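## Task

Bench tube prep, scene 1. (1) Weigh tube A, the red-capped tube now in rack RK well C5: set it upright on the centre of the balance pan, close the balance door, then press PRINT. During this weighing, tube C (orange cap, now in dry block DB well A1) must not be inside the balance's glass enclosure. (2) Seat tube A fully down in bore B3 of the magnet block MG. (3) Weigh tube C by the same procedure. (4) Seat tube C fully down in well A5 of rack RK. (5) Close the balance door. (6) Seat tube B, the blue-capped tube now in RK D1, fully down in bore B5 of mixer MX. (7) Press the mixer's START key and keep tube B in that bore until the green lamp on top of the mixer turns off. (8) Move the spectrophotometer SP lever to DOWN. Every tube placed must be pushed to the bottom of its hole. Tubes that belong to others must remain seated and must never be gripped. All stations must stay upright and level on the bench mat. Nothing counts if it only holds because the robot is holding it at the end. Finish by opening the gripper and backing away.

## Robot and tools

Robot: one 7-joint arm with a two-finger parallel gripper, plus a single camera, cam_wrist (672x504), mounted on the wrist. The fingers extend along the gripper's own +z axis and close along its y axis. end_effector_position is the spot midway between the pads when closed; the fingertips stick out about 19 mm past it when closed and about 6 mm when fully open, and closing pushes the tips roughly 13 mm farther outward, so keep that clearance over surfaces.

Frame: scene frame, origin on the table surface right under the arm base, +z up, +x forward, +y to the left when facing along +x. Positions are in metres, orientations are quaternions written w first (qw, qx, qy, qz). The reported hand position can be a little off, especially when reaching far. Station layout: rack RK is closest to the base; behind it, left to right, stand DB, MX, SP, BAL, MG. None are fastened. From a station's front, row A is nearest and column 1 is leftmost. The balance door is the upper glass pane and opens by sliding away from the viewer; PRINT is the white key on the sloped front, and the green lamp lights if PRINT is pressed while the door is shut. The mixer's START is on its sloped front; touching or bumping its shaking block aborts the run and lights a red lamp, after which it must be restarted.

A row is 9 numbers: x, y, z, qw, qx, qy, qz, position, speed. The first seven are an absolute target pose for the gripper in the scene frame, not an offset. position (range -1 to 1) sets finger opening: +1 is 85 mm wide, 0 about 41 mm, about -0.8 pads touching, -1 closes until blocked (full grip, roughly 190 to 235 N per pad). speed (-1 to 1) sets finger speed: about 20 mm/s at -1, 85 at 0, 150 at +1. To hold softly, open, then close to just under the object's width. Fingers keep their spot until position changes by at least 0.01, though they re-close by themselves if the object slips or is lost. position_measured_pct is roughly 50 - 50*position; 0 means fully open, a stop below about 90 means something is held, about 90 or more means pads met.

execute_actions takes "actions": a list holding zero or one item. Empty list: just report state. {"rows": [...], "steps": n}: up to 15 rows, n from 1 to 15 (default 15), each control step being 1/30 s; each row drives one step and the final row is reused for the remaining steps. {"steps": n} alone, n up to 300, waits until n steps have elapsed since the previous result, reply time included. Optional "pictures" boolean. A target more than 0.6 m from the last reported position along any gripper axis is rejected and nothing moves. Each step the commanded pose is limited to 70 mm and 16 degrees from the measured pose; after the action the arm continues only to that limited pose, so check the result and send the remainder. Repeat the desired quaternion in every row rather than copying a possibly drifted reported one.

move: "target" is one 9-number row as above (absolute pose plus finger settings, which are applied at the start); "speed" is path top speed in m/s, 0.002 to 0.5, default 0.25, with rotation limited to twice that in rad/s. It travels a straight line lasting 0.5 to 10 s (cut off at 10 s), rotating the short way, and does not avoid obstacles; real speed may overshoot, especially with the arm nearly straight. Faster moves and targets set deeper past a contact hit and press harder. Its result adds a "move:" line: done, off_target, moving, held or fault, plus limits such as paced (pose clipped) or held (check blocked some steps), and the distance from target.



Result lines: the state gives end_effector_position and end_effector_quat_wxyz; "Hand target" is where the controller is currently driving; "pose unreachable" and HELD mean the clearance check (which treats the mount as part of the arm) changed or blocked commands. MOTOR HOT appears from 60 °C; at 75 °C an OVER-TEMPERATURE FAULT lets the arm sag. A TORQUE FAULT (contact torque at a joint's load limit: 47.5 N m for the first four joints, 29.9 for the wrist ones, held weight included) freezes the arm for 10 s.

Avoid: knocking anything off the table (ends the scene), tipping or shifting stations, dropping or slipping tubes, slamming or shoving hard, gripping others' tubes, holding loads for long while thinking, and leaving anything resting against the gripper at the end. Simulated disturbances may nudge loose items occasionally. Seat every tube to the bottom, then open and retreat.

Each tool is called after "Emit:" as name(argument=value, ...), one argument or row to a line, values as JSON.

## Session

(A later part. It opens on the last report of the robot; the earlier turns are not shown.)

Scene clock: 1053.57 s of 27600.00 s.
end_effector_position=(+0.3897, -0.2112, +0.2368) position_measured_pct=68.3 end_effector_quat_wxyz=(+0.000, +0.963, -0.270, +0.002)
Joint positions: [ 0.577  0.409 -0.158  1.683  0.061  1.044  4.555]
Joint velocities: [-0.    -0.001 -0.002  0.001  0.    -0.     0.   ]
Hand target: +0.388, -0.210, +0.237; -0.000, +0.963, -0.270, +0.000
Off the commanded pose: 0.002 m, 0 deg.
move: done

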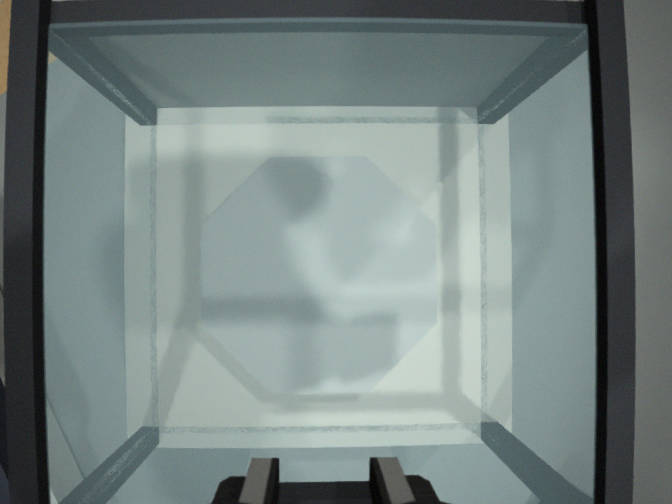

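Emit:
move(
  target=[0.3897,-0.2112,0.237,0,0.963,-0.2698,0,-0.1,-0.5],
  speed=0.01,
)

Emit:
move(
  target=[0.3897,-0.2112,0.27,0,0.963,-0.2698,0,-0.1,-0.5],
  speed=0.08,
)

Emit:
move(
  target=[0.32,-0.08,0.26,0,0.9983,-0.058,0,-0.35,0],
  speed=0.25,
)

Emit:
move(
  target=[0.315,0.0466,0.10,0,0.9983,-0.058,0,-0.35,0],
  speed=0.2,
)

Scene clock: 1065.67 s of 27600.00 s.
end_effector_position=(+0.3897, -0.2112, +0.2370) position_measured_pct=54.8 end_effector_quat_wxyz=(+0.000, +0.963, -0.270, +0.000)
Joint positions: [ 0.577  0.411 -0.158  1.679  0.061  1.05   4.556]
Joint velocities: [ 0.001  0.001  0.    -0.001 -0.    -0.001 -0.001]
Hand target: +0.390, -0.211, +0.237; +0.000, +0.963, -0.270, -0.000
Off the commanded pose: 0.000 m, 0 deg.
move: done

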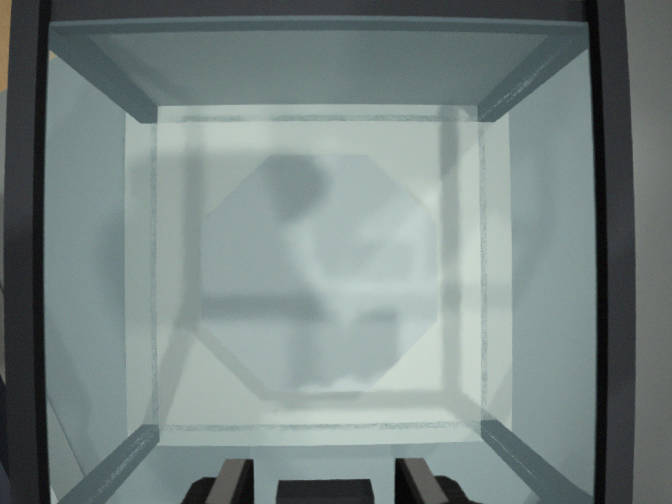

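Scene clock: 1066.40 s of 27600.00 s.
end_effector_position=(+0.3897, -0.2112, +0.2699) position_measured_pct=54.8 end_effector_quat_wxyz=(-0.000, +0.963, -0.270, -0.000)
Joint positions: [ 0.579  0.375 -0.159  1.618  0.052  1.146  4.564]
Joint velocities: [ 0.    -0.002  0.001 -0.002 -0.     0.002  0.   ]
Hand target: +0.390, -0.211, +0.270; -0.000, +0.963, -0.270, +0.000
Off the commanded pose: 0.000 m, 0 deg.
move: done

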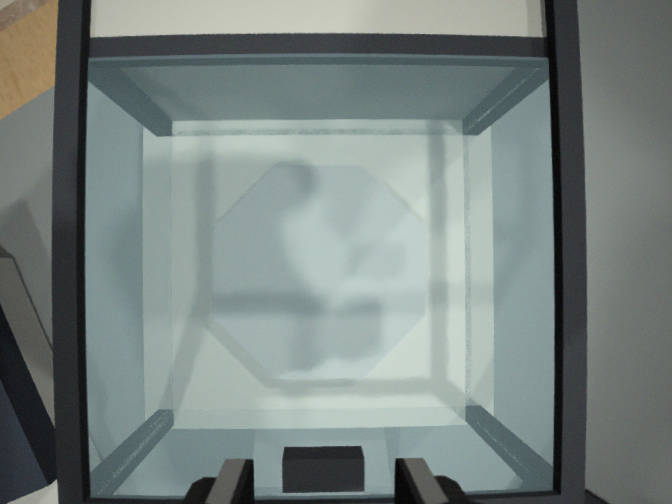

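Scene clock: 1067.63 s of 27600.00 s.
end_effector_position=(+0.3200, -0.0800, +0.2596) position_measured_pct=67.5 end_effector_quat_wxyz=(-0.001, +0.998, -0.058, -0.000)
Joint positions: [ 0.478  0.145 -0.319  1.977  0.042  1.018  4.725]
Joint velocities: [-0.001 -0.007 -0.003  0.002  0.001  0.    -0.001]
Hand target: +0.320, -0.080, +0.260; -0.001, +0.998, -0.058, +0.000
Off the commanded pose: 0.000 m, 0 deg.
move: done

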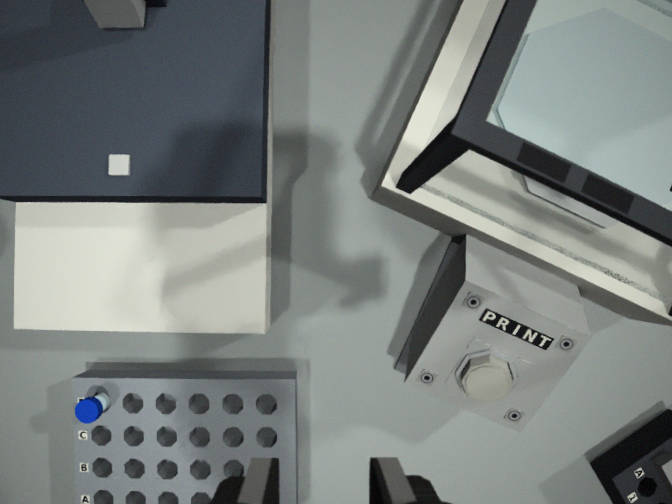

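Scene clock: 1069.20 s of 27600.00 s.
end_effector_position=(+0.3152, +0.0467, +0.1002) position_measured_pct=67.5 end_effector_quat_wxyz=(-0.001, +0.998, -0.058, +0.000)
Joint positions: [ 0.03   0.459 -0.307  2.255  0.3    0.451  4.068]
Joint velocities: [-0.003  0.003 -0.002 -0.     0.002 -0.    -0.002]
Hand target: +0.315, +0.047, +0.100; -0.001, +0.998, -0.058, -0.000
Off the commanded pose: 0.000 m, 0 deg.
move: done

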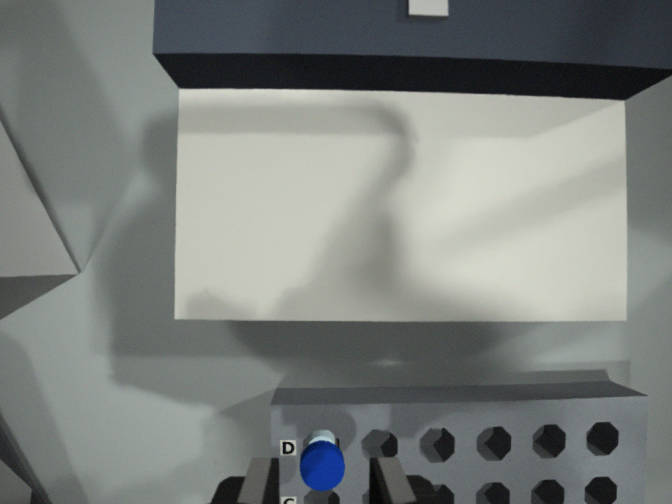

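Emit:
move(
  target=[0.315,0.0466,0.0545,0,0.9983,-0.058,0,-0.35,0],
  speed=0.04,
)

Emit:
move(
  target=[0.315,0.0466,0.0545,0,0.9983,-0.058,0,-0.64,-0.5],
  speed=0.04,
)

Emit:
move(
  target=[0.315,0.0466,0.10,0,0.9983,-0.058,0,-0.64,-0.5],
  speed=0.05,
)

Emit:
move(
  target=[0.315,0.0466,0.30,0,0.9983,-0.058,0,-0.64,-0.5],
  speed=0.2,
)

Emit:
move(
  target=[0.40,0.20,0.33,0,0.9659,0.2588,0,-0.64,-0.5],
  speed=0.2,
)

Scene clock: 1077.90 s of 27600.00 s.
end_effector_position=(+0.3152, +0.0465, +0.0547) position_measured_pct=67.5 end_effector_quat_wxyz=(-0.000, +0.998, -0.058, +0.000)
Joint positions: [-0.058  0.584 -0.199  2.289  0.384  0.285  3.99 ]
Joint velocities: [-0.005  0.004 -0.002  0.     0.001 -0.002 -0.002]
Hand target: +0.315, +0.047, +0.055; -0.000, +0.998, -0.058, -0.000
Off the commanded pose: 0.000 m, 0 deg.
move: done

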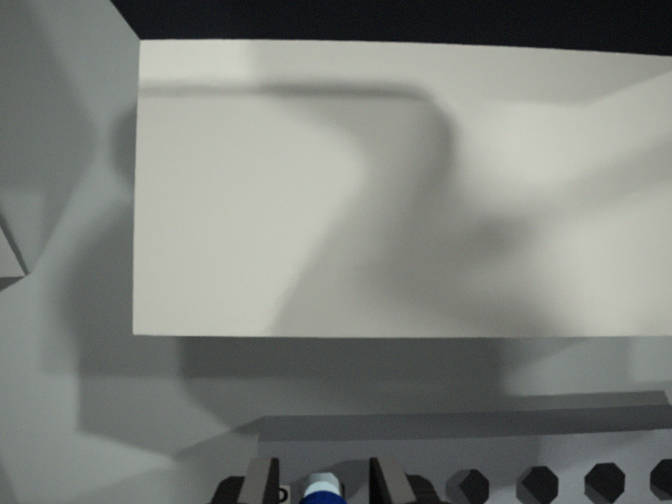

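Scene clock: 1078.60 s of 27600.00 s.
end_effector_position=(+0.3152, +0.0466, +0.0547) position_measured_pct=79.8 end_effector_quat_wxyz=(-0.000, +0.998, -0.058, +0.000)
Joint positions: [-0.059  0.584 -0.199  2.289  0.384  0.285  3.99 ]
Joint velocities: [-0.001 -0.     0.    -0.001  0.     0.     0.   ]
Hand target: +0.315, +0.047, +0.055; -0.000, +0.998, -0.058, -0.000
Off the commanded pose: 0.000 m, 0 deg.
move: done

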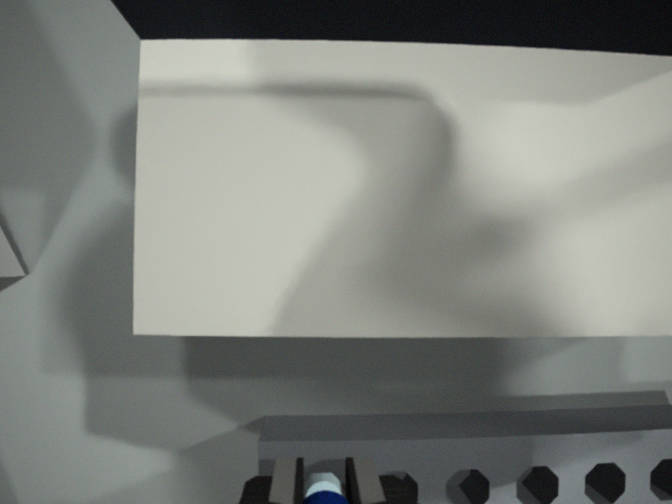

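Scene clock: 1079.77 s of 27600.00 s.
end_effector_position=(+0.3148, +0.0467, +0.0997) position_measured_pct=79.8 end_effector_quat_wxyz=(+0.000, +0.998, -0.058, -0.000)
Joint positions: [ 0.027  0.46  -0.305  2.256  0.302  0.451  4.064]
Joint velocities: [ 0.003 -0.005  0.003 -0.    -0.002  0.     0.001]
Hand target: +0.315, +0.047, +0.100; +0.000, +0.998, -0.058, +0.000
Off the commanded pose: 0.000 m, 0 deg.
move: done

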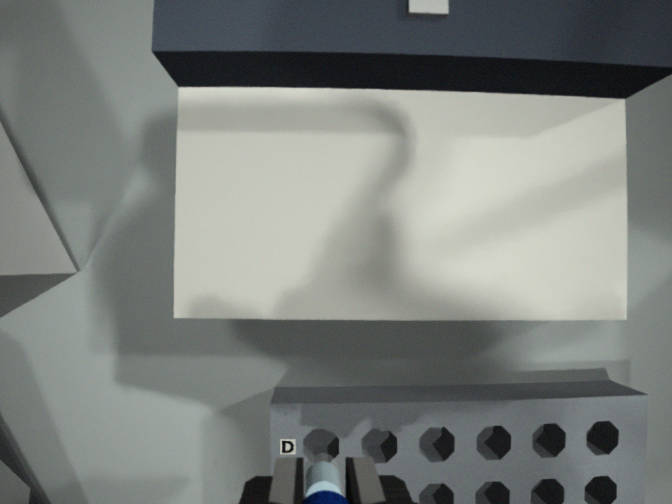

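Scene clock: 1081.17 s of 27600.00 s.
end_effector_position=(+0.3149, +0.0465, +0.2997) position_measured_pct=79.8 end_effector_quat_wxyz=(+0.000, +0.998, -0.058, -0.000)
Joint positions: [ 0.176  0.068 -0.404  1.918  0.026  1.149  4.345]
Joint velocities: [ 0.    -0.004  0.002 -0.002 -0.    -0.    -0.   ]
Hand target: +0.315, +0.046, +0.300; +0.000, +0.998, -0.058, +0.000
Off the commanded pose: 0.000 m, 0 deg.
move: done

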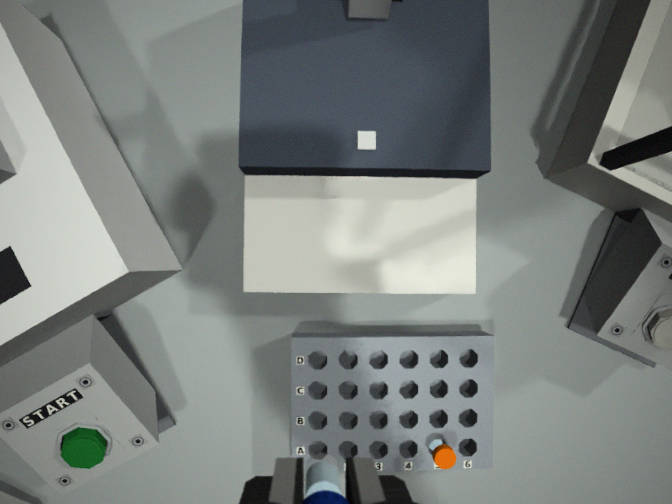

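Scene clock: 1083.13 s of 27600.00 s.
end_effector_position=(+0.4000, +0.2001, +0.3303) position_measured_pct=79.8 end_effector_quat_wxyz=(-0.000, +0.966, +0.259, +0.000)
Joint positions: [-0.105  0.367 -0.579  1.467  0.204  1.354  4.528]
Joint velocities: [-0.003  0.007 -0.003 -0.002  0.001  0.001 -0.001]
Hand target: +0.400, +0.200, +0.330; -0.000, +0.966, +0.259, +0.000
Off the commanded pose: 0.000 m, 0 deg.
move: done

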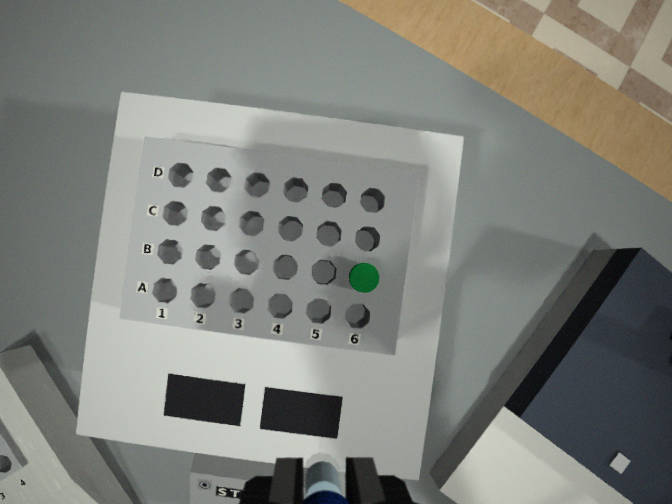

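Emit:
move(
  target=[0.4503,0.2278,0.24,0,0.832,-0.5548,0,-0.64,-0.5],
  speed=0.25,
)

Scene clock: 1095.77 s of 27600.00 s.
end_effector_position=(+0.4505, +0.2275, +0.2403) position_measured_pct=79.8 end_effector_quat_wxyz=(-0.000, +0.832, -0.555, +0.000)
Joint positions: [-0.39   0.528 -0.183  1.46   0.101  1.149  2.935]
Joint velocities: [-0.003  0.001 -0.004 -0.     0.001 -0.     0.   ]
Hand target: +0.450, +0.228, +0.240; -0.000, +0.832, -0.555, +0.000
Off the commanded pose: 0.000 m, 0 deg.
move: done

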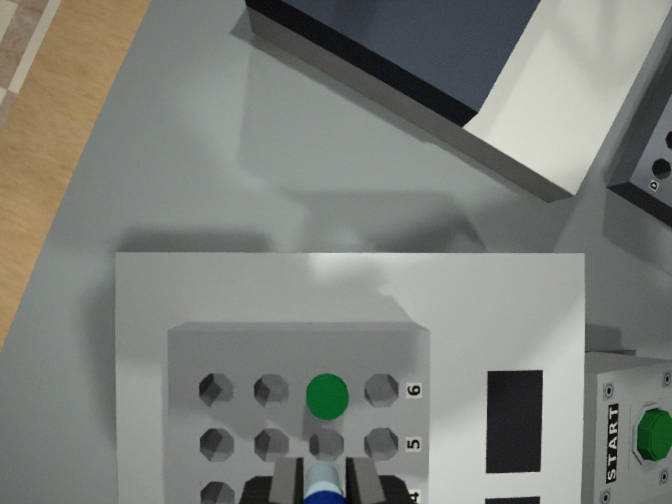

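Emit:
move(
  target=[0.4486,0.2288,0.216,0,0.832,-0.5548,0,-0.64,-0.5],
  speed=0.03,
)

Emit:
zoom_image(
  camera="cam_wrist",
  region=[170,340,470,504],
)

Scene clock: 1103.60 s of 27600.00 s.
end_effector_position=(+0.4489, +0.2289, +0.2169) position_measured_pct=79.8 end_effector_quat_wxyz=(-0.001, +0.832, -0.555, +0.000)
Joint positions: [-0.394  0.551 -0.182  1.504  0.108  1.083  2.925]
Joint velocities: [-0.    -0.     0.     0.001  0.    -0.     0.   ]
Hand target: +0.449, +0.229, +0.216; +0.000, +0.832, -0.555, +0.000
Off the commanded pose: 0.001 m, 0 deg.
move: done

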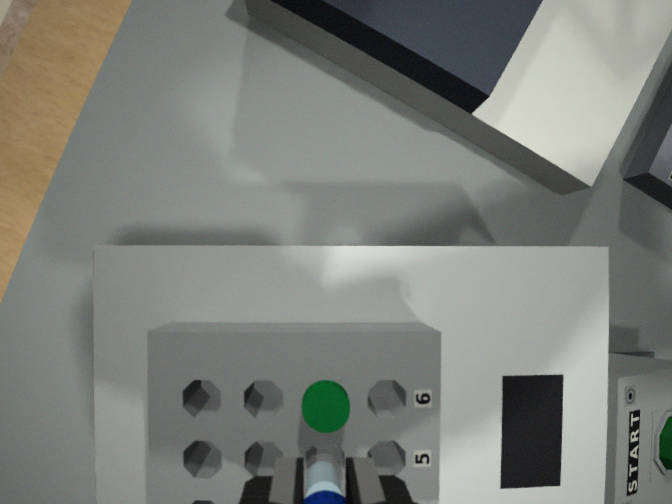

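Region (170, 340, 470, 504) of cam_wrist's 672x504 image, scaled by 1.680; it fills the top 276 rows of this view, and the rest is white.

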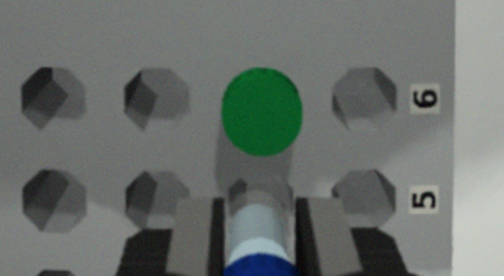

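Emit:
move(
  target=[0.4489,0.2289,0.228,0,0.832,-0.5548,0,-0.64,-0.5],
  speed=0.02,
)

Emit:
move(
  target=[0.4496,0.2264,0.226,0,0.832,-0.5548,0,-0.64,-0.5],
  speed=0.01,
)

Emit:
zoom_image(
  camera="cam_wrist",
  region=[170,340,470,504],
)

Scene clock: 1116.13 s of 27600.00 s.
end_effector_position=(+0.4489, +0.2289, +0.2280) position_measured_pct=79.8 end_effector_quat_wxyz=(+0.000, +0.832, -0.555, -0.000)
Joint positions: [-0.393  0.54  -0.183  1.484  0.105  1.115  2.928]
Joint velocities: [ 0.002 -0.     0.    -0.001  0.     0.     0.001]
Hand target: +0.449, +0.229, +0.228; -0.000, +0.832, -0.555, -0.000
Off the commanded pose: 0.000 m, 0 deg.
move: done

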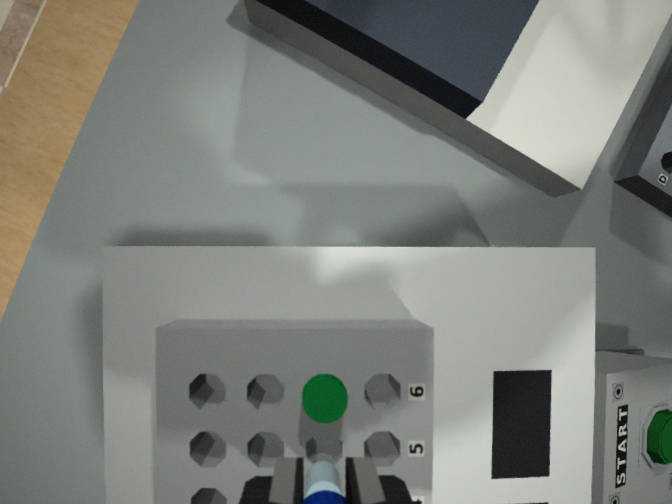

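Scene clock: 1116.83 s of 27600.00 s.
end_effector_position=(+0.4496, +0.2264, +0.2260) position_measured_pct=79.8 end_effector_quat_wxyz=(+0.000, +0.832, -0.555, +0.000)
Joint positions: [-0.388  0.541 -0.182  1.489  0.105  1.109  2.933]
Joint velocities: [ 0.001 -0.    -0.001 -0.001 -0.    -0.     0.001]
Hand target: +0.450, +0.226, +0.226; +0.000, +0.832, -0.555, +0.000
Off the commanded pose: 0.000 m, 0 deg.
move: done

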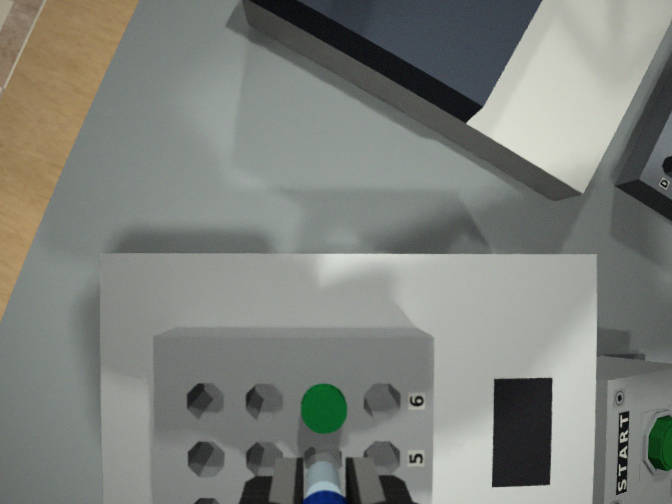

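Region (170, 340, 470, 504) of cam_wrist's 672x504 image, scaled by 1.680; it fills the top 276 rows of this view, and the rest is white.

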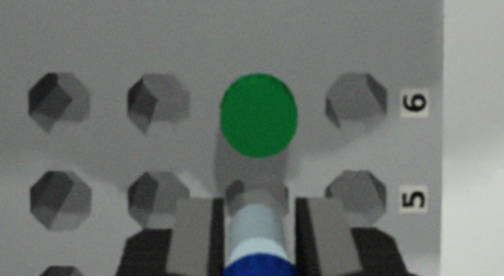

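Emit:
move(
  target=[0.4496,0.2264,0.213,0,0.832,-0.5548,0,-0.64,-0.5],
  speed=0.007,
)

Scene clock: 1122.47 s of 27600.00 s.
end_effector_position=(+0.4496, +0.2264, +0.2130) position_measured_pct=79.8 end_effector_quat_wxyz=(+0.000, +0.832, -0.555, -0.000)
Joint positions: [-0.389  0.555 -0.181  1.51   0.109  1.074  2.93 ]
Joint velocities: [-0.001  0.    -0.     0.     0.    -0.001  0.   ]
Hand target: +0.450, +0.226, +0.213; +0.000, +0.832, -0.555, +0.000
Off the commanded pose: 0.000 m, 0 deg.
move: done

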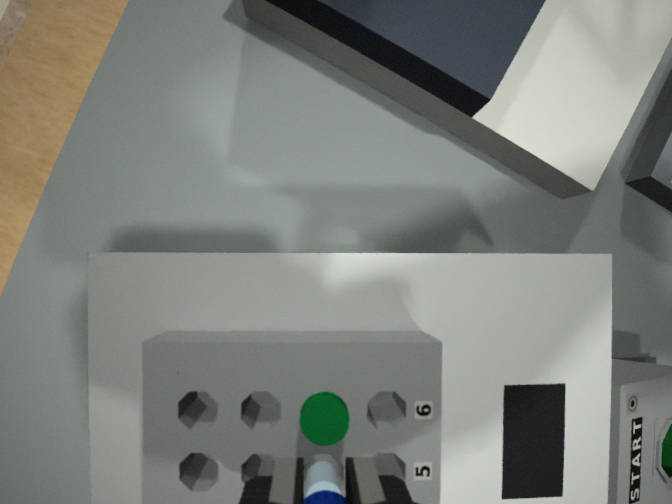

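Emit:
move(
  target=[0.4496,0.2264,0.200,0,0.832,-0.5548,0,-0.64,-0.5],
  speed=0.01,
)

Emit:
move(
  target=[0.4496,0.2264,0.200,0,0.832,-0.5548,0,-0.4,-0.5],
  speed=0.01,
)

Emit:
move(
  target=[0.4496,0.2264,0.232,0,0.832,-0.5548,0,-0.4,-0.5],
  speed=0.05,
)

Emit:
move(
  target=[0.4488,0.2282,0.228,0,0.832,-0.5548,0,-1,0],
  speed=0.01,
)

Emit:
move(
  target=[0.4488,0.2282,0.210,0,0.832,-0.5548,0,-1,0],
  speed=0.008,
)

Scene clock: 1134.10 s of 27600.00 s.
end_effector_position=(+0.4495, +0.2264, +0.2000) position_measured_pct=79.8 end_effector_quat_wxyz=(+0.000, +0.832, -0.555, -0.000)
Joint positions: [-0.39   0.571 -0.18   1.529  0.112  1.04   2.926]
Joint velocities: [-0.     0.001 -0.     0.    -0.     0.001  0.001]
Hand target: +0.450, +0.226, +0.200; +0.000, +0.832, -0.555, +0.000
Off the commanded pose: 0.000 m, 0 deg.
move: done

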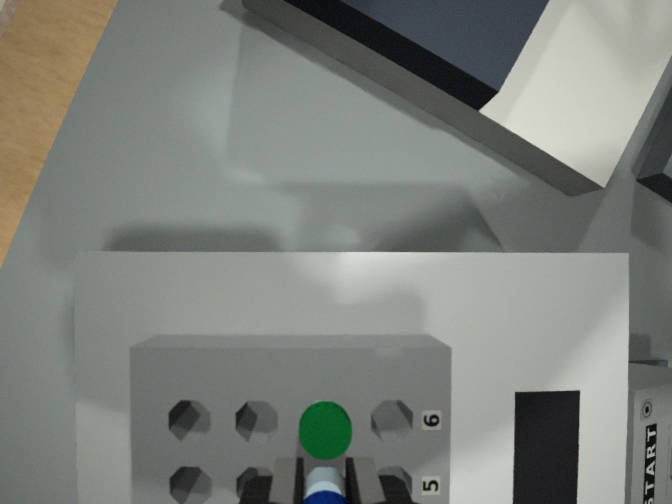

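Scene clock: 1134.80 s of 27600.00 s.
end_effector_position=(+0.4496, +0.2264, +0.2000) position_measured_pct=69.8 end_effector_quat_wxyz=(-0.000, +0.832, -0.555, +0.000)
Joint positions: [-0.39   0.571 -0.18   1.529  0.112  1.039  2.926]
Joint velocities: [-0.001 -0.     0.002  0.     0.    -0.     0.   ]
Hand target: +0.450, +0.226, +0.200; -0.000, +0.832, -0.555, -0.000
Off the commanded pose: 0.000 m, 0 deg.
move: done

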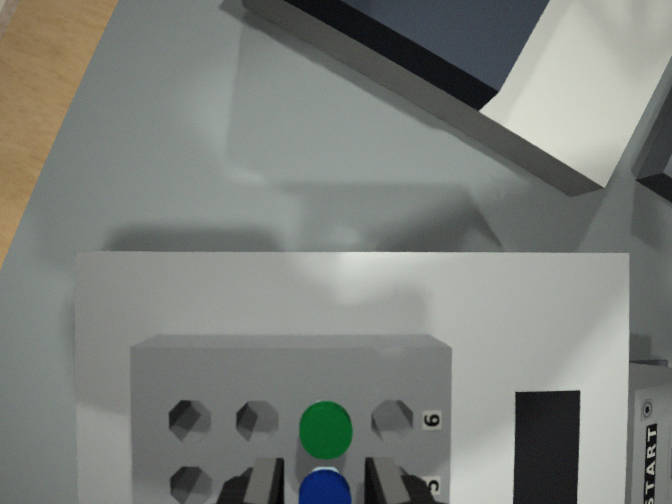

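Scene clock: 1135.70 s of 27600.00 s.
end_effector_position=(+0.4496, +0.2264, +0.2319) position_measured_pct=69.8 end_effector_quat_wxyz=(+0.000, +0.832, -0.555, -0.000)
Joint positions: [-0.388  0.534 -0.183  1.479  0.103  1.125  2.934]
Joint velocities: [ 0.001 -0.001  0.001 -0.     0.    -0.001 -0.001]
Hand target: +0.450, +0.226, +0.232; -0.000, +0.832, -0.555, -0.000
Off the commanded pose: 0.000 m, 0 deg.
move: done

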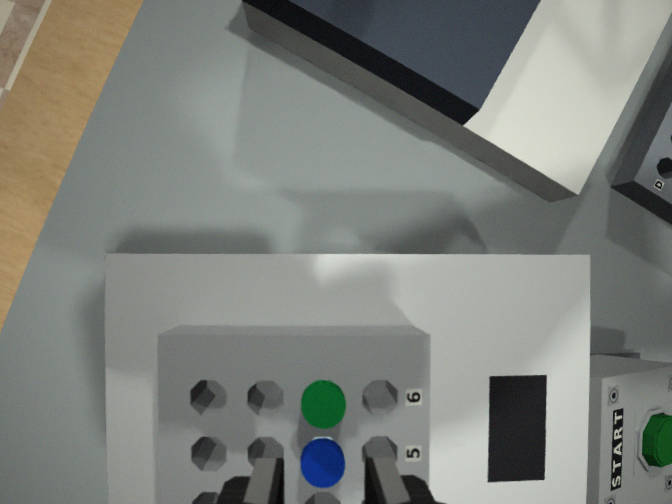

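Scene clock: 1136.40 s of 27600.00 s.
end_effector_position=(+0.4488, +0.2282, +0.2280) position_measured_pct=91.7 end_effector_quat_wxyz=(-0.000, +0.832, -0.555, +0.000)
Joint positions: [-0.392  0.539 -0.183  1.485  0.104  1.115  2.929]
Joint velocities: [ 0.     0.     0.001  0.     0.    -0.     0.   ]
Hand target: +0.449, +0.228, +0.228; -0.000, +0.832, -0.555, -0.000
Off the commanded pose: 0.000 m, 0 deg.
move: done

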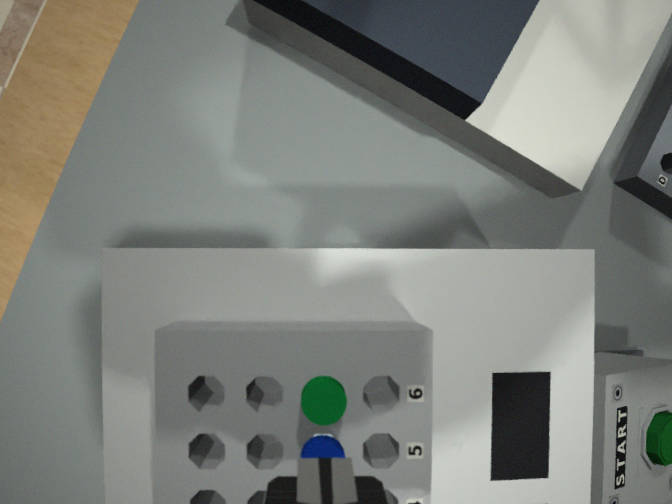

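Scene clock: 1138.87 s of 27600.00 s.
end_effector_position=(+0.4488, +0.2282, +0.2100) position_measured_pct=91.7 end_effector_quat_wxyz=(-0.000, +0.832, -0.555, +0.000)
Joint positions: [-0.393  0.559 -0.181  1.514  0.11   1.066  2.925]
Joint velocities: [-0.002  0.     0.001  0.     0.     0.001  0.   ]
Hand target: +0.449, +0.228, +0.210; +0.000, +0.832, -0.555, +0.000
Off the commanded pose: 0.000 m, 0 deg.
move: done

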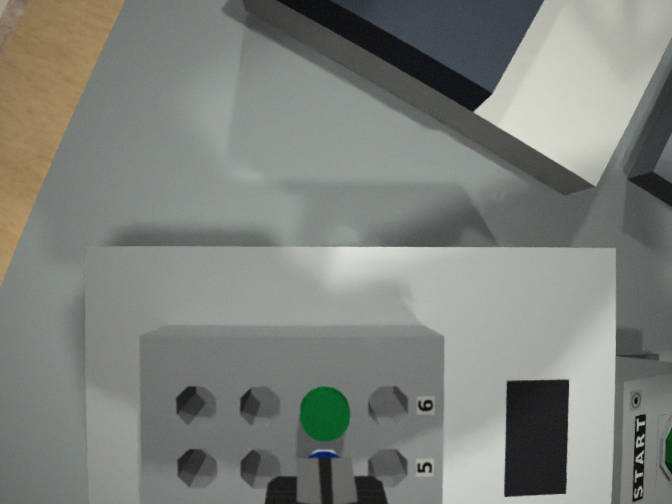

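Emit:
move(
  target=[0.4488,0.2282,0.203,0,0.832,-0.5548,0,-1,0],
  speed=0.005,
)

Scene clock: 1144.13 s of 27600.00 s.
end_effector_position=(+0.4492, +0.2284, +0.2059) position_measured_pct=91.7 end_effector_quat_wxyz=(-0.002, +0.832, -0.555, +0.001)
Joint positions: [-0.393  0.562 -0.181  1.523  0.112  1.05   2.923]
Joint velocities: [-0.001  0.     0.001  0.     0.    -0.001 -0.001]
Hand target: +0.449, +0.228, +0.203; +0.000, +0.832, -0.555, +0.000
Off the commanded pose: 0.003 m, 0 deg.
move: done

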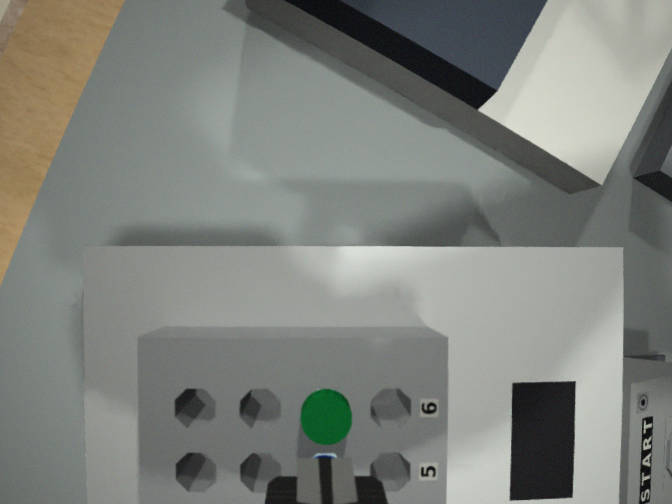

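Emit:
move(
  target=[0.4488,0.2282,0.25,0,0.832,-0.5548,0,-1,0],
  speed=0.08,
)

Emit:
move(
  target=[0.2604,0.2393,0.25,0,0.832,-0.5548,0,-1,0],
  speed=0.22,
)

Scene clock: 1156.00 s of 27600.00 s.
end_effector_position=(+0.4487, +0.2282, +0.2499) position_measured_pct=91.7 end_effector_quat_wxyz=(+0.000, +0.832, -0.555, -0.000)
Joint positions: [-0.392  0.517 -0.184  1.447  0.099  1.174  2.934]
Joint velocities: [ 0.    -0.001 -0.    -0.001  0.     0.001 -0.001]
Hand target: +0.449, +0.228, +0.250; -0.000, +0.832, -0.555, -0.000
Off the commanded pose: 0.000 m, 0 deg.
move: done

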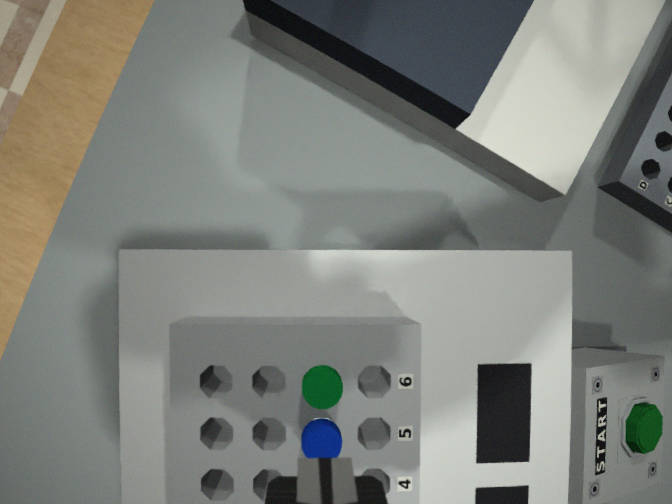

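Scene clock: 1157.27 s of 27600.00 s.
end_effector_position=(+0.2604, +0.2392, +0.2495) position_measured_pct=91.7 end_effector_quat_wxyz=(-0.000, +0.832, -0.555, -0.001)
Joint positions: [-0.57   0.204 -0.278  1.935  0.068  1.     2.644]
Joint velocities: [-0.001 -0.008 -0.004  0.002  0.002 -0.    -0.   ]
Hand target: +0.260, +0.239, +0.250; -0.000, +0.832, -0.555, -0.001
Off the commanded pose: 0.000 m, 0 deg.
move: done

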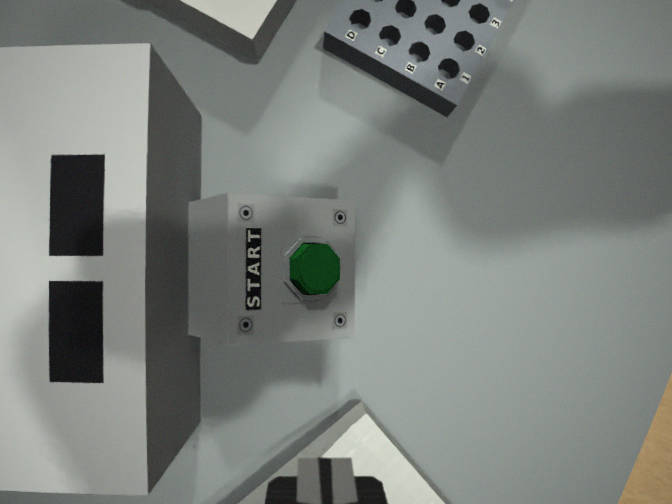

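Emit:
move(
  target=[0.2766,0.182,0.22,0,0.9806,0.1959,0,-1,0],
  speed=0.3,
)

Emit:
move(
  target=[0.2766,0.182,0.105,0,0.9806,0.1959,0,-1,0],
  speed=0.15,
)

Emit:
move(
  target=[0.2766,0.182,0.094,0,0.9806,0.1959,0,-1,0],
  speed=0.01,
)

Scene clock: 1174.63 s of 27600.00 s.
end_effector_position=(+0.2765, +0.1821, +0.2200) position_measured_pct=91.7 end_effector_quat_wxyz=(+0.000, +0.981, +0.196, +0.000)
Joint positions: [-0.242  0.218 -0.479  2.049  0.132  0.891  4.302]
Joint velocities: [ 0.003  0.     0.007  0.    -0.002 -0.     0.003]
Hand target: +0.277, +0.182, +0.220; +0.000, +0.981, +0.196, -0.000
Off the commanded pose: 0.000 m, 0 deg.
move: done

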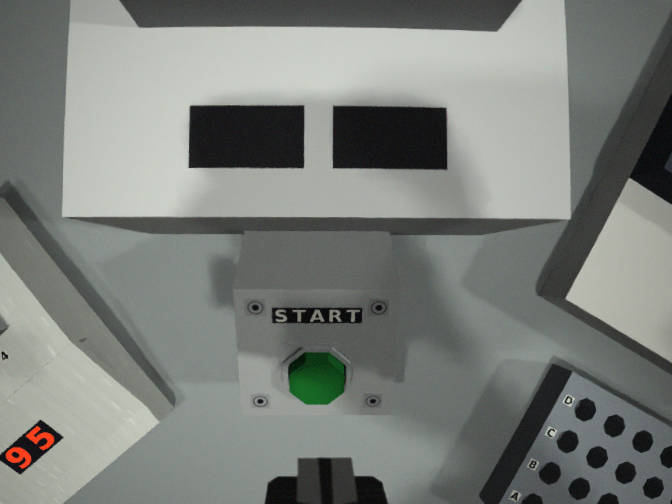

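Scene clock: 1175.83 s of 27600.00 s.
end_effector_position=(+0.2767, +0.1820, +0.1053) position_measured_pct=91.7 end_effector_quat_wxyz=(-0.000, +0.981, +0.196, +0.000)
Joint positions: [-0.361  0.468 -0.372  2.21   0.349  0.505  4.092]
Joint velocities: [-0.003  0.005 -0.002  0.001  0.002  0.002 -0.002]
Hand target: +0.277, +0.182, +0.105; -0.000, +0.981, +0.196, -0.000
Off the commanded pose: 0.000 m, 0 deg.
move: done

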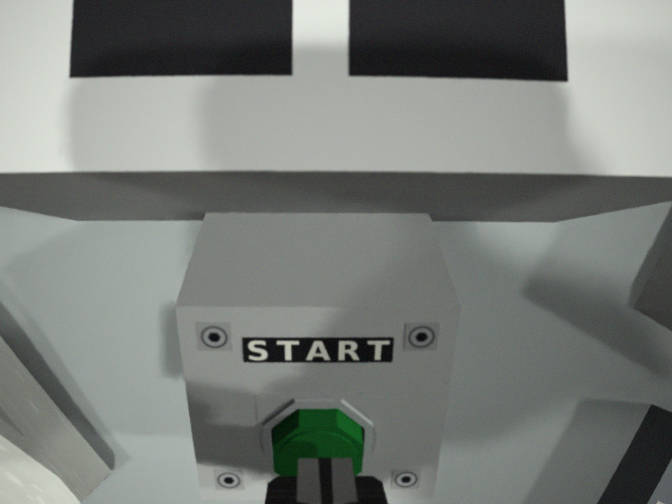

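Scene clock: 1177.17 s of 27600.00 s.
end_effector_position=(+0.2768, +0.1821, +0.0944) position_measured_pct=91.7 end_effector_quat_wxyz=(-0.000, +0.981, +0.196, +0.000)
Joint positions: [-0.381  0.494 -0.348  2.221  0.374  0.467  4.069]
Joint velocities: [-0.001  0.001  0.001 -0.     0.001  0.001  0.   ]
Hand target: +0.277, +0.182, +0.094; -0.000, +0.981, +0.196, -0.000
Off the commanded pose: 0.000 m, 0 deg.
move: done

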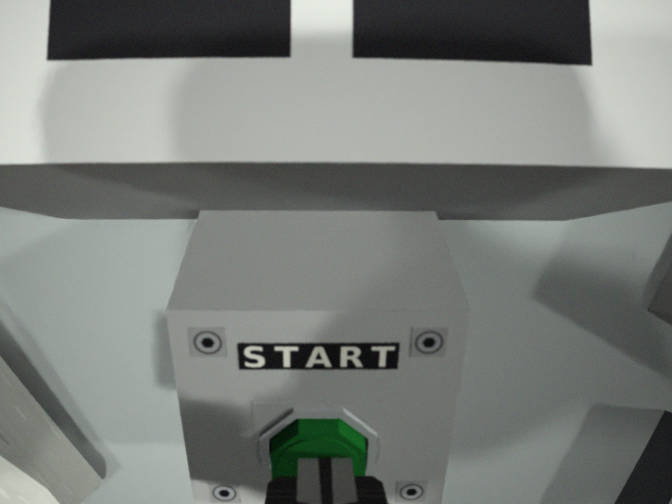

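Emit:
move(
  target=[0.2766,0.182,0.090,0,0.9806,0.1959,0,-1,0],
  speed=0.008,
)

Scene clock: 1180.47 s of 27600.00 s.
end_effector_position=(+0.2769, +0.1823, +0.0907) position_measured_pct=91.7 end_effector_quat_wxyz=(-0.000, +0.981, +0.196, +0.001)
Joint positions: [-0.388  0.504 -0.34   2.224  0.382  0.453  4.062]
Joint velocities: [ 0.    -0.    -0.     0.     0.     0.    -0.001]
Hand target: +0.277, +0.182, +0.090; -0.000, +0.981, +0.196, -0.000
Off the commanded pose: 0.001 m, 0 deg.
move: done

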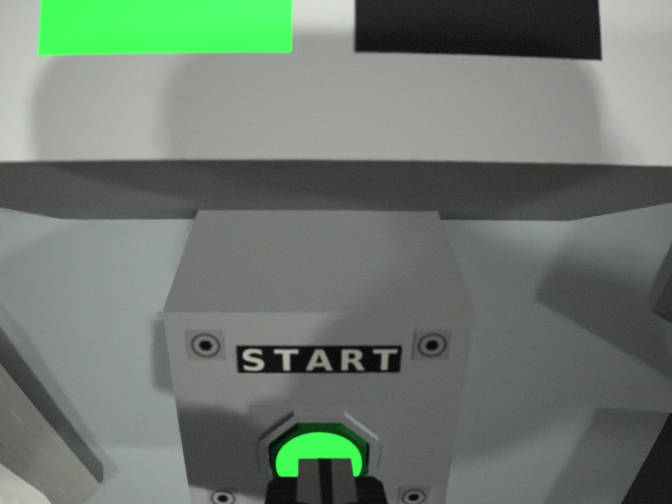

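Emit:
move(
  target=[0.2766,0.182,0.26,0,0.9806,0.1959,0,-1,0],
  speed=0.2,
)

Emit:
wait(
  seconds=8,
)

Scene clock: 1185.63 s of 27600.00 s.
end_effector_position=(+0.2766, +0.1819, +0.2597) position_measured_pct=91.7 end_effector_quat_wxyz=(+0.000, +0.981, +0.196, -0.000)
Joint positions: [-0.224  0.153 -0.479  1.972  0.085  1.023  4.352]
Joint velocities: [-0.    -0.004  0.001 -0.001 -0.    -0.001  0.001]
Hand target: +0.277, +0.182, +0.260; +0.000, +0.981, +0.196, +0.000
Off the commanded pose: 0.000 m, 0 deg.
move: done

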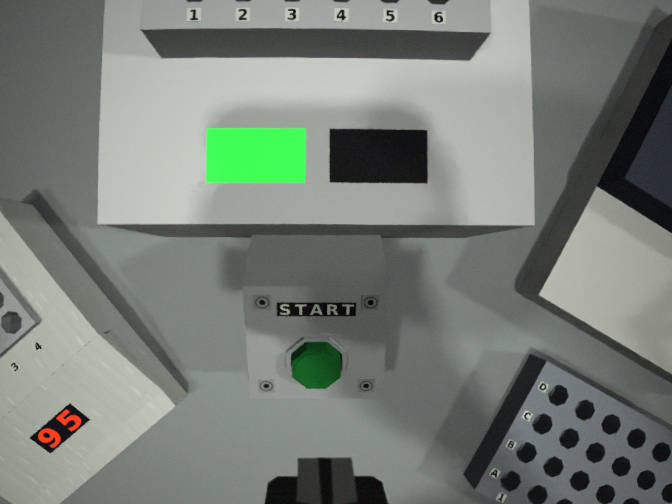

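Scene clock: 1193.63 s of 27600.00 s.
end_effector_position=(+0.2767, +0.1819, +0.2599) position_measured_pct=91.7 end_effector_quat_wxyz=(+0.000, +0.981, +0.196, +0.000)
Joint positions: [-0.224  0.152 -0.479  1.972  0.085  1.023  4.352]
Joint velocities: [ 0.    -0.     0.001  0.    -0.    -0.001 -0.001]
Hand target: +0.277, +0.182, +0.260; +0.000, +0.981, +0.196, +0.000
Off the commanded pose: 0.000 m, 0 deg.
Steps of this call (steps 1 to 240: nothing new was sent). Readings (end_effector_position | what the end effector reports):
1: (+0.2766, +0.1819, +0.2597) | position_measured_pct=91.7
2: (+0.2766, +0.1819, +0.2598) | position_measured_pct=91.7
4: (+0.2767, +0.1819, +0.2598) | position_measured_pct=91.7
8: (+0.2767, +0.1819, +0.2598) | position_measured_pct=91.7
240: the state above

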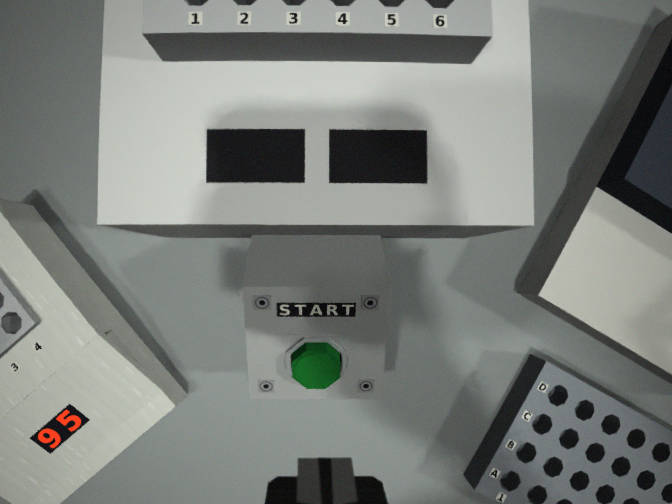

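Done mixing. Inspect the lever, passing over the mixer view.

Emit:
move(
  target=[0.44,0.03,0.33,0,0.9983,-0.058,0,-1,0],
  speed=0.25,
)

Scene clock: 1199.53 s of 27600.00 s.
end_effector_position=(+0.4399, +0.0298, +0.3305) position_measured_pct=91.7 end_effector_quat_wxyz=(+0.001, +0.998, -0.058, +0.001)
Joint positions: [ 0.057  0.317 -0.227  1.496  0.07   1.325  4.409]
Joint velocities: [ 0.     0.009  0.002 -0.003 -0.001  0.003  0.002]
Hand target: +0.440, +0.030, +0.330; +0.001, +0.998, -0.058, +0.000
Off the commanded pose: 0.001 m, 0 deg.
move: done

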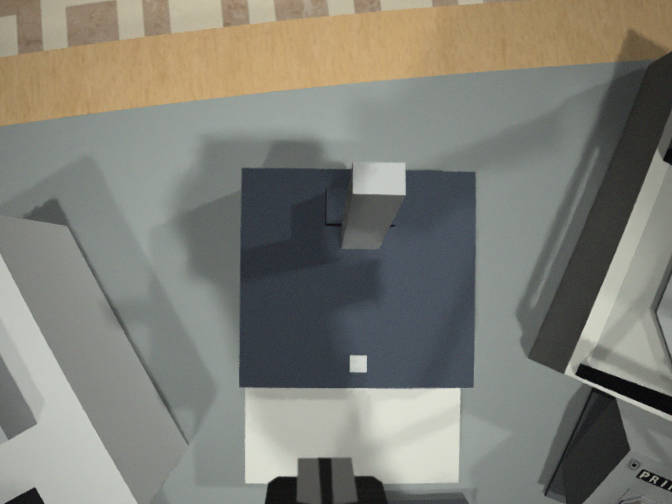

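Emit:
move(
  target=[0.4371,0.006,0.26,0,0.9983,-0.058,0,-0.2,0],
  speed=0.15,
)

Scene clock: 1218.37 s of 27600.00 s.
end_effector_position=(+0.4372, +0.0060, +0.2601) position_measured_pct=59.9 end_effector_quat_wxyz=(+0.000, +0.998, -0.058, +0.000)
Joint positions: [ 0.103  0.368 -0.214  1.66   0.08   1.111  4.453]
Joint velocities: [ 0.001  0.001  0.002  0.002 -0.001  0.001  0.   ]
Hand target: +0.437, +0.006, +0.260; +0.000, +0.998, -0.058, -0.000
Off the commanded pose: 0.000 m, 0 deg.
move: done

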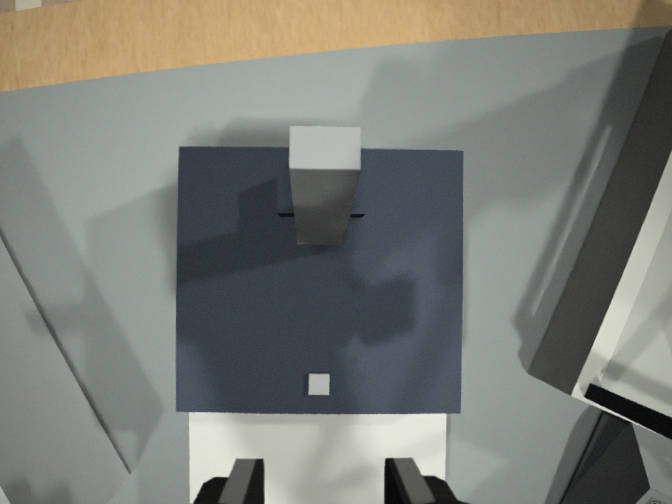

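Emit:
move(
  target=[0.527,-0.005,0.255,0,0.9983,-0.058,0,-0.2,0],
  speed=0.15,
)

Emit:
move(
  target=[0.527,-0.005,0.207,0,0.9983,-0.058,0,-0.2,0],
  speed=0.04,
)

Emit:
move(
  target=[0.527,-0.005,0.207,0,0.9983,-0.058,0,-0.44,-0.6],
  speed=0.04,
)

Scene clock: 1238.50 s of 27600.00 s.
end_effector_position=(+0.5270, -0.0050, +0.2557) position_measured_pct=59.9 end_effector_quat_wxyz=(+0.000, +0.998, -0.058, +0.001)
Joint positions: [ 0.093  0.567 -0.191  1.343  0.104  1.23   4.481]
Joint velocities: [-0.     0.012  0.    -0.004 -0.     0.001  0.002]
Hand target: +0.527, -0.005, +0.255; +0.000, +0.998, -0.058, +0.000
Off the commanded pose: 0.001 m, 0 deg.
move: done

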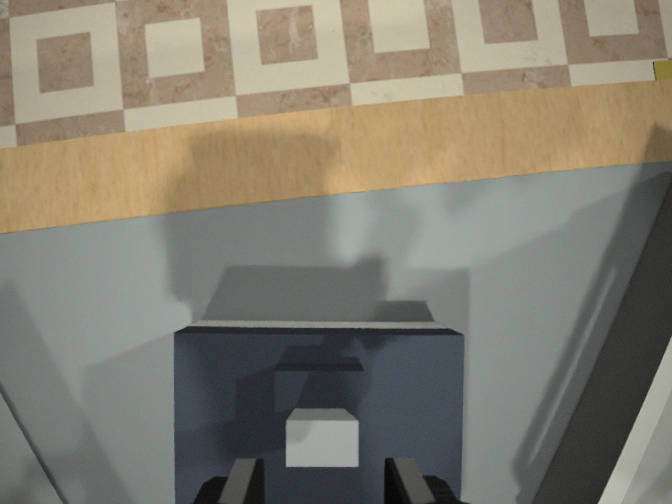

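Scene clock: 1239.97 s of 27600.00 s.
end_effector_position=(+0.5270, -0.0050, +0.2071) position_measured_pct=59.9 end_effector_quat_wxyz=(+0.000, +0.998, -0.058, +0.000)
Joint positions: [ 0.092  0.615 -0.188  1.424  0.115  1.102  4.471]
Joint velocities: [-0.    -0.     0.001 -0.    -0.    -0.    -0.002]
Hand target: +0.527, -0.005, +0.207; +0.000, +0.998, -0.058, -0.000
Off the commanded pose: 0.000 m, 0 deg.
move: done

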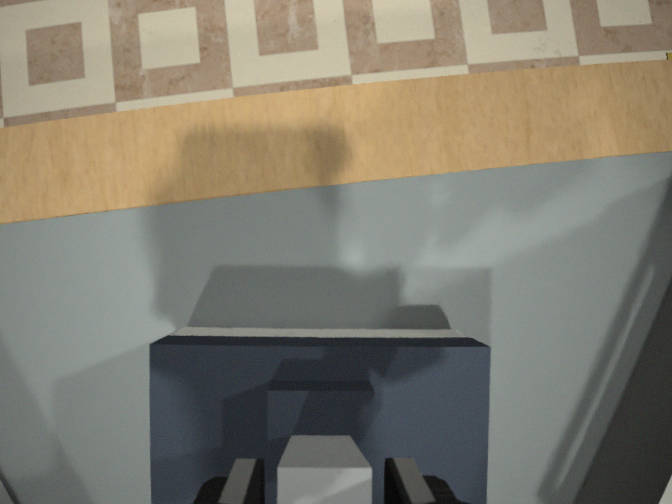

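Scene clock: 1240.67 s of 27600.00 s.
end_effector_position=(+0.5271, -0.0049, +0.2072) position_measured_pct=69.4 end_effector_quat_wxyz=(-0.000, +0.998, -0.058, +0.000)
Joint positions: [ 0.092  0.615 -0.188  1.425  0.115  1.102  4.471]
Joint velocities: [ 0.001  0.     0.    -0.    -0.001 -0.001  0.001]
Hand target: +0.527, -0.005, +0.207; -0.000, +0.998, -0.058, -0.000
Off the commanded pose: 0.000 m, 0 deg.
move: done

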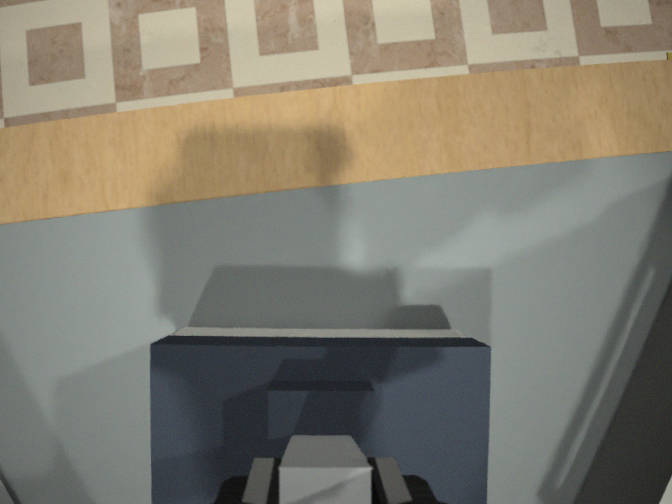

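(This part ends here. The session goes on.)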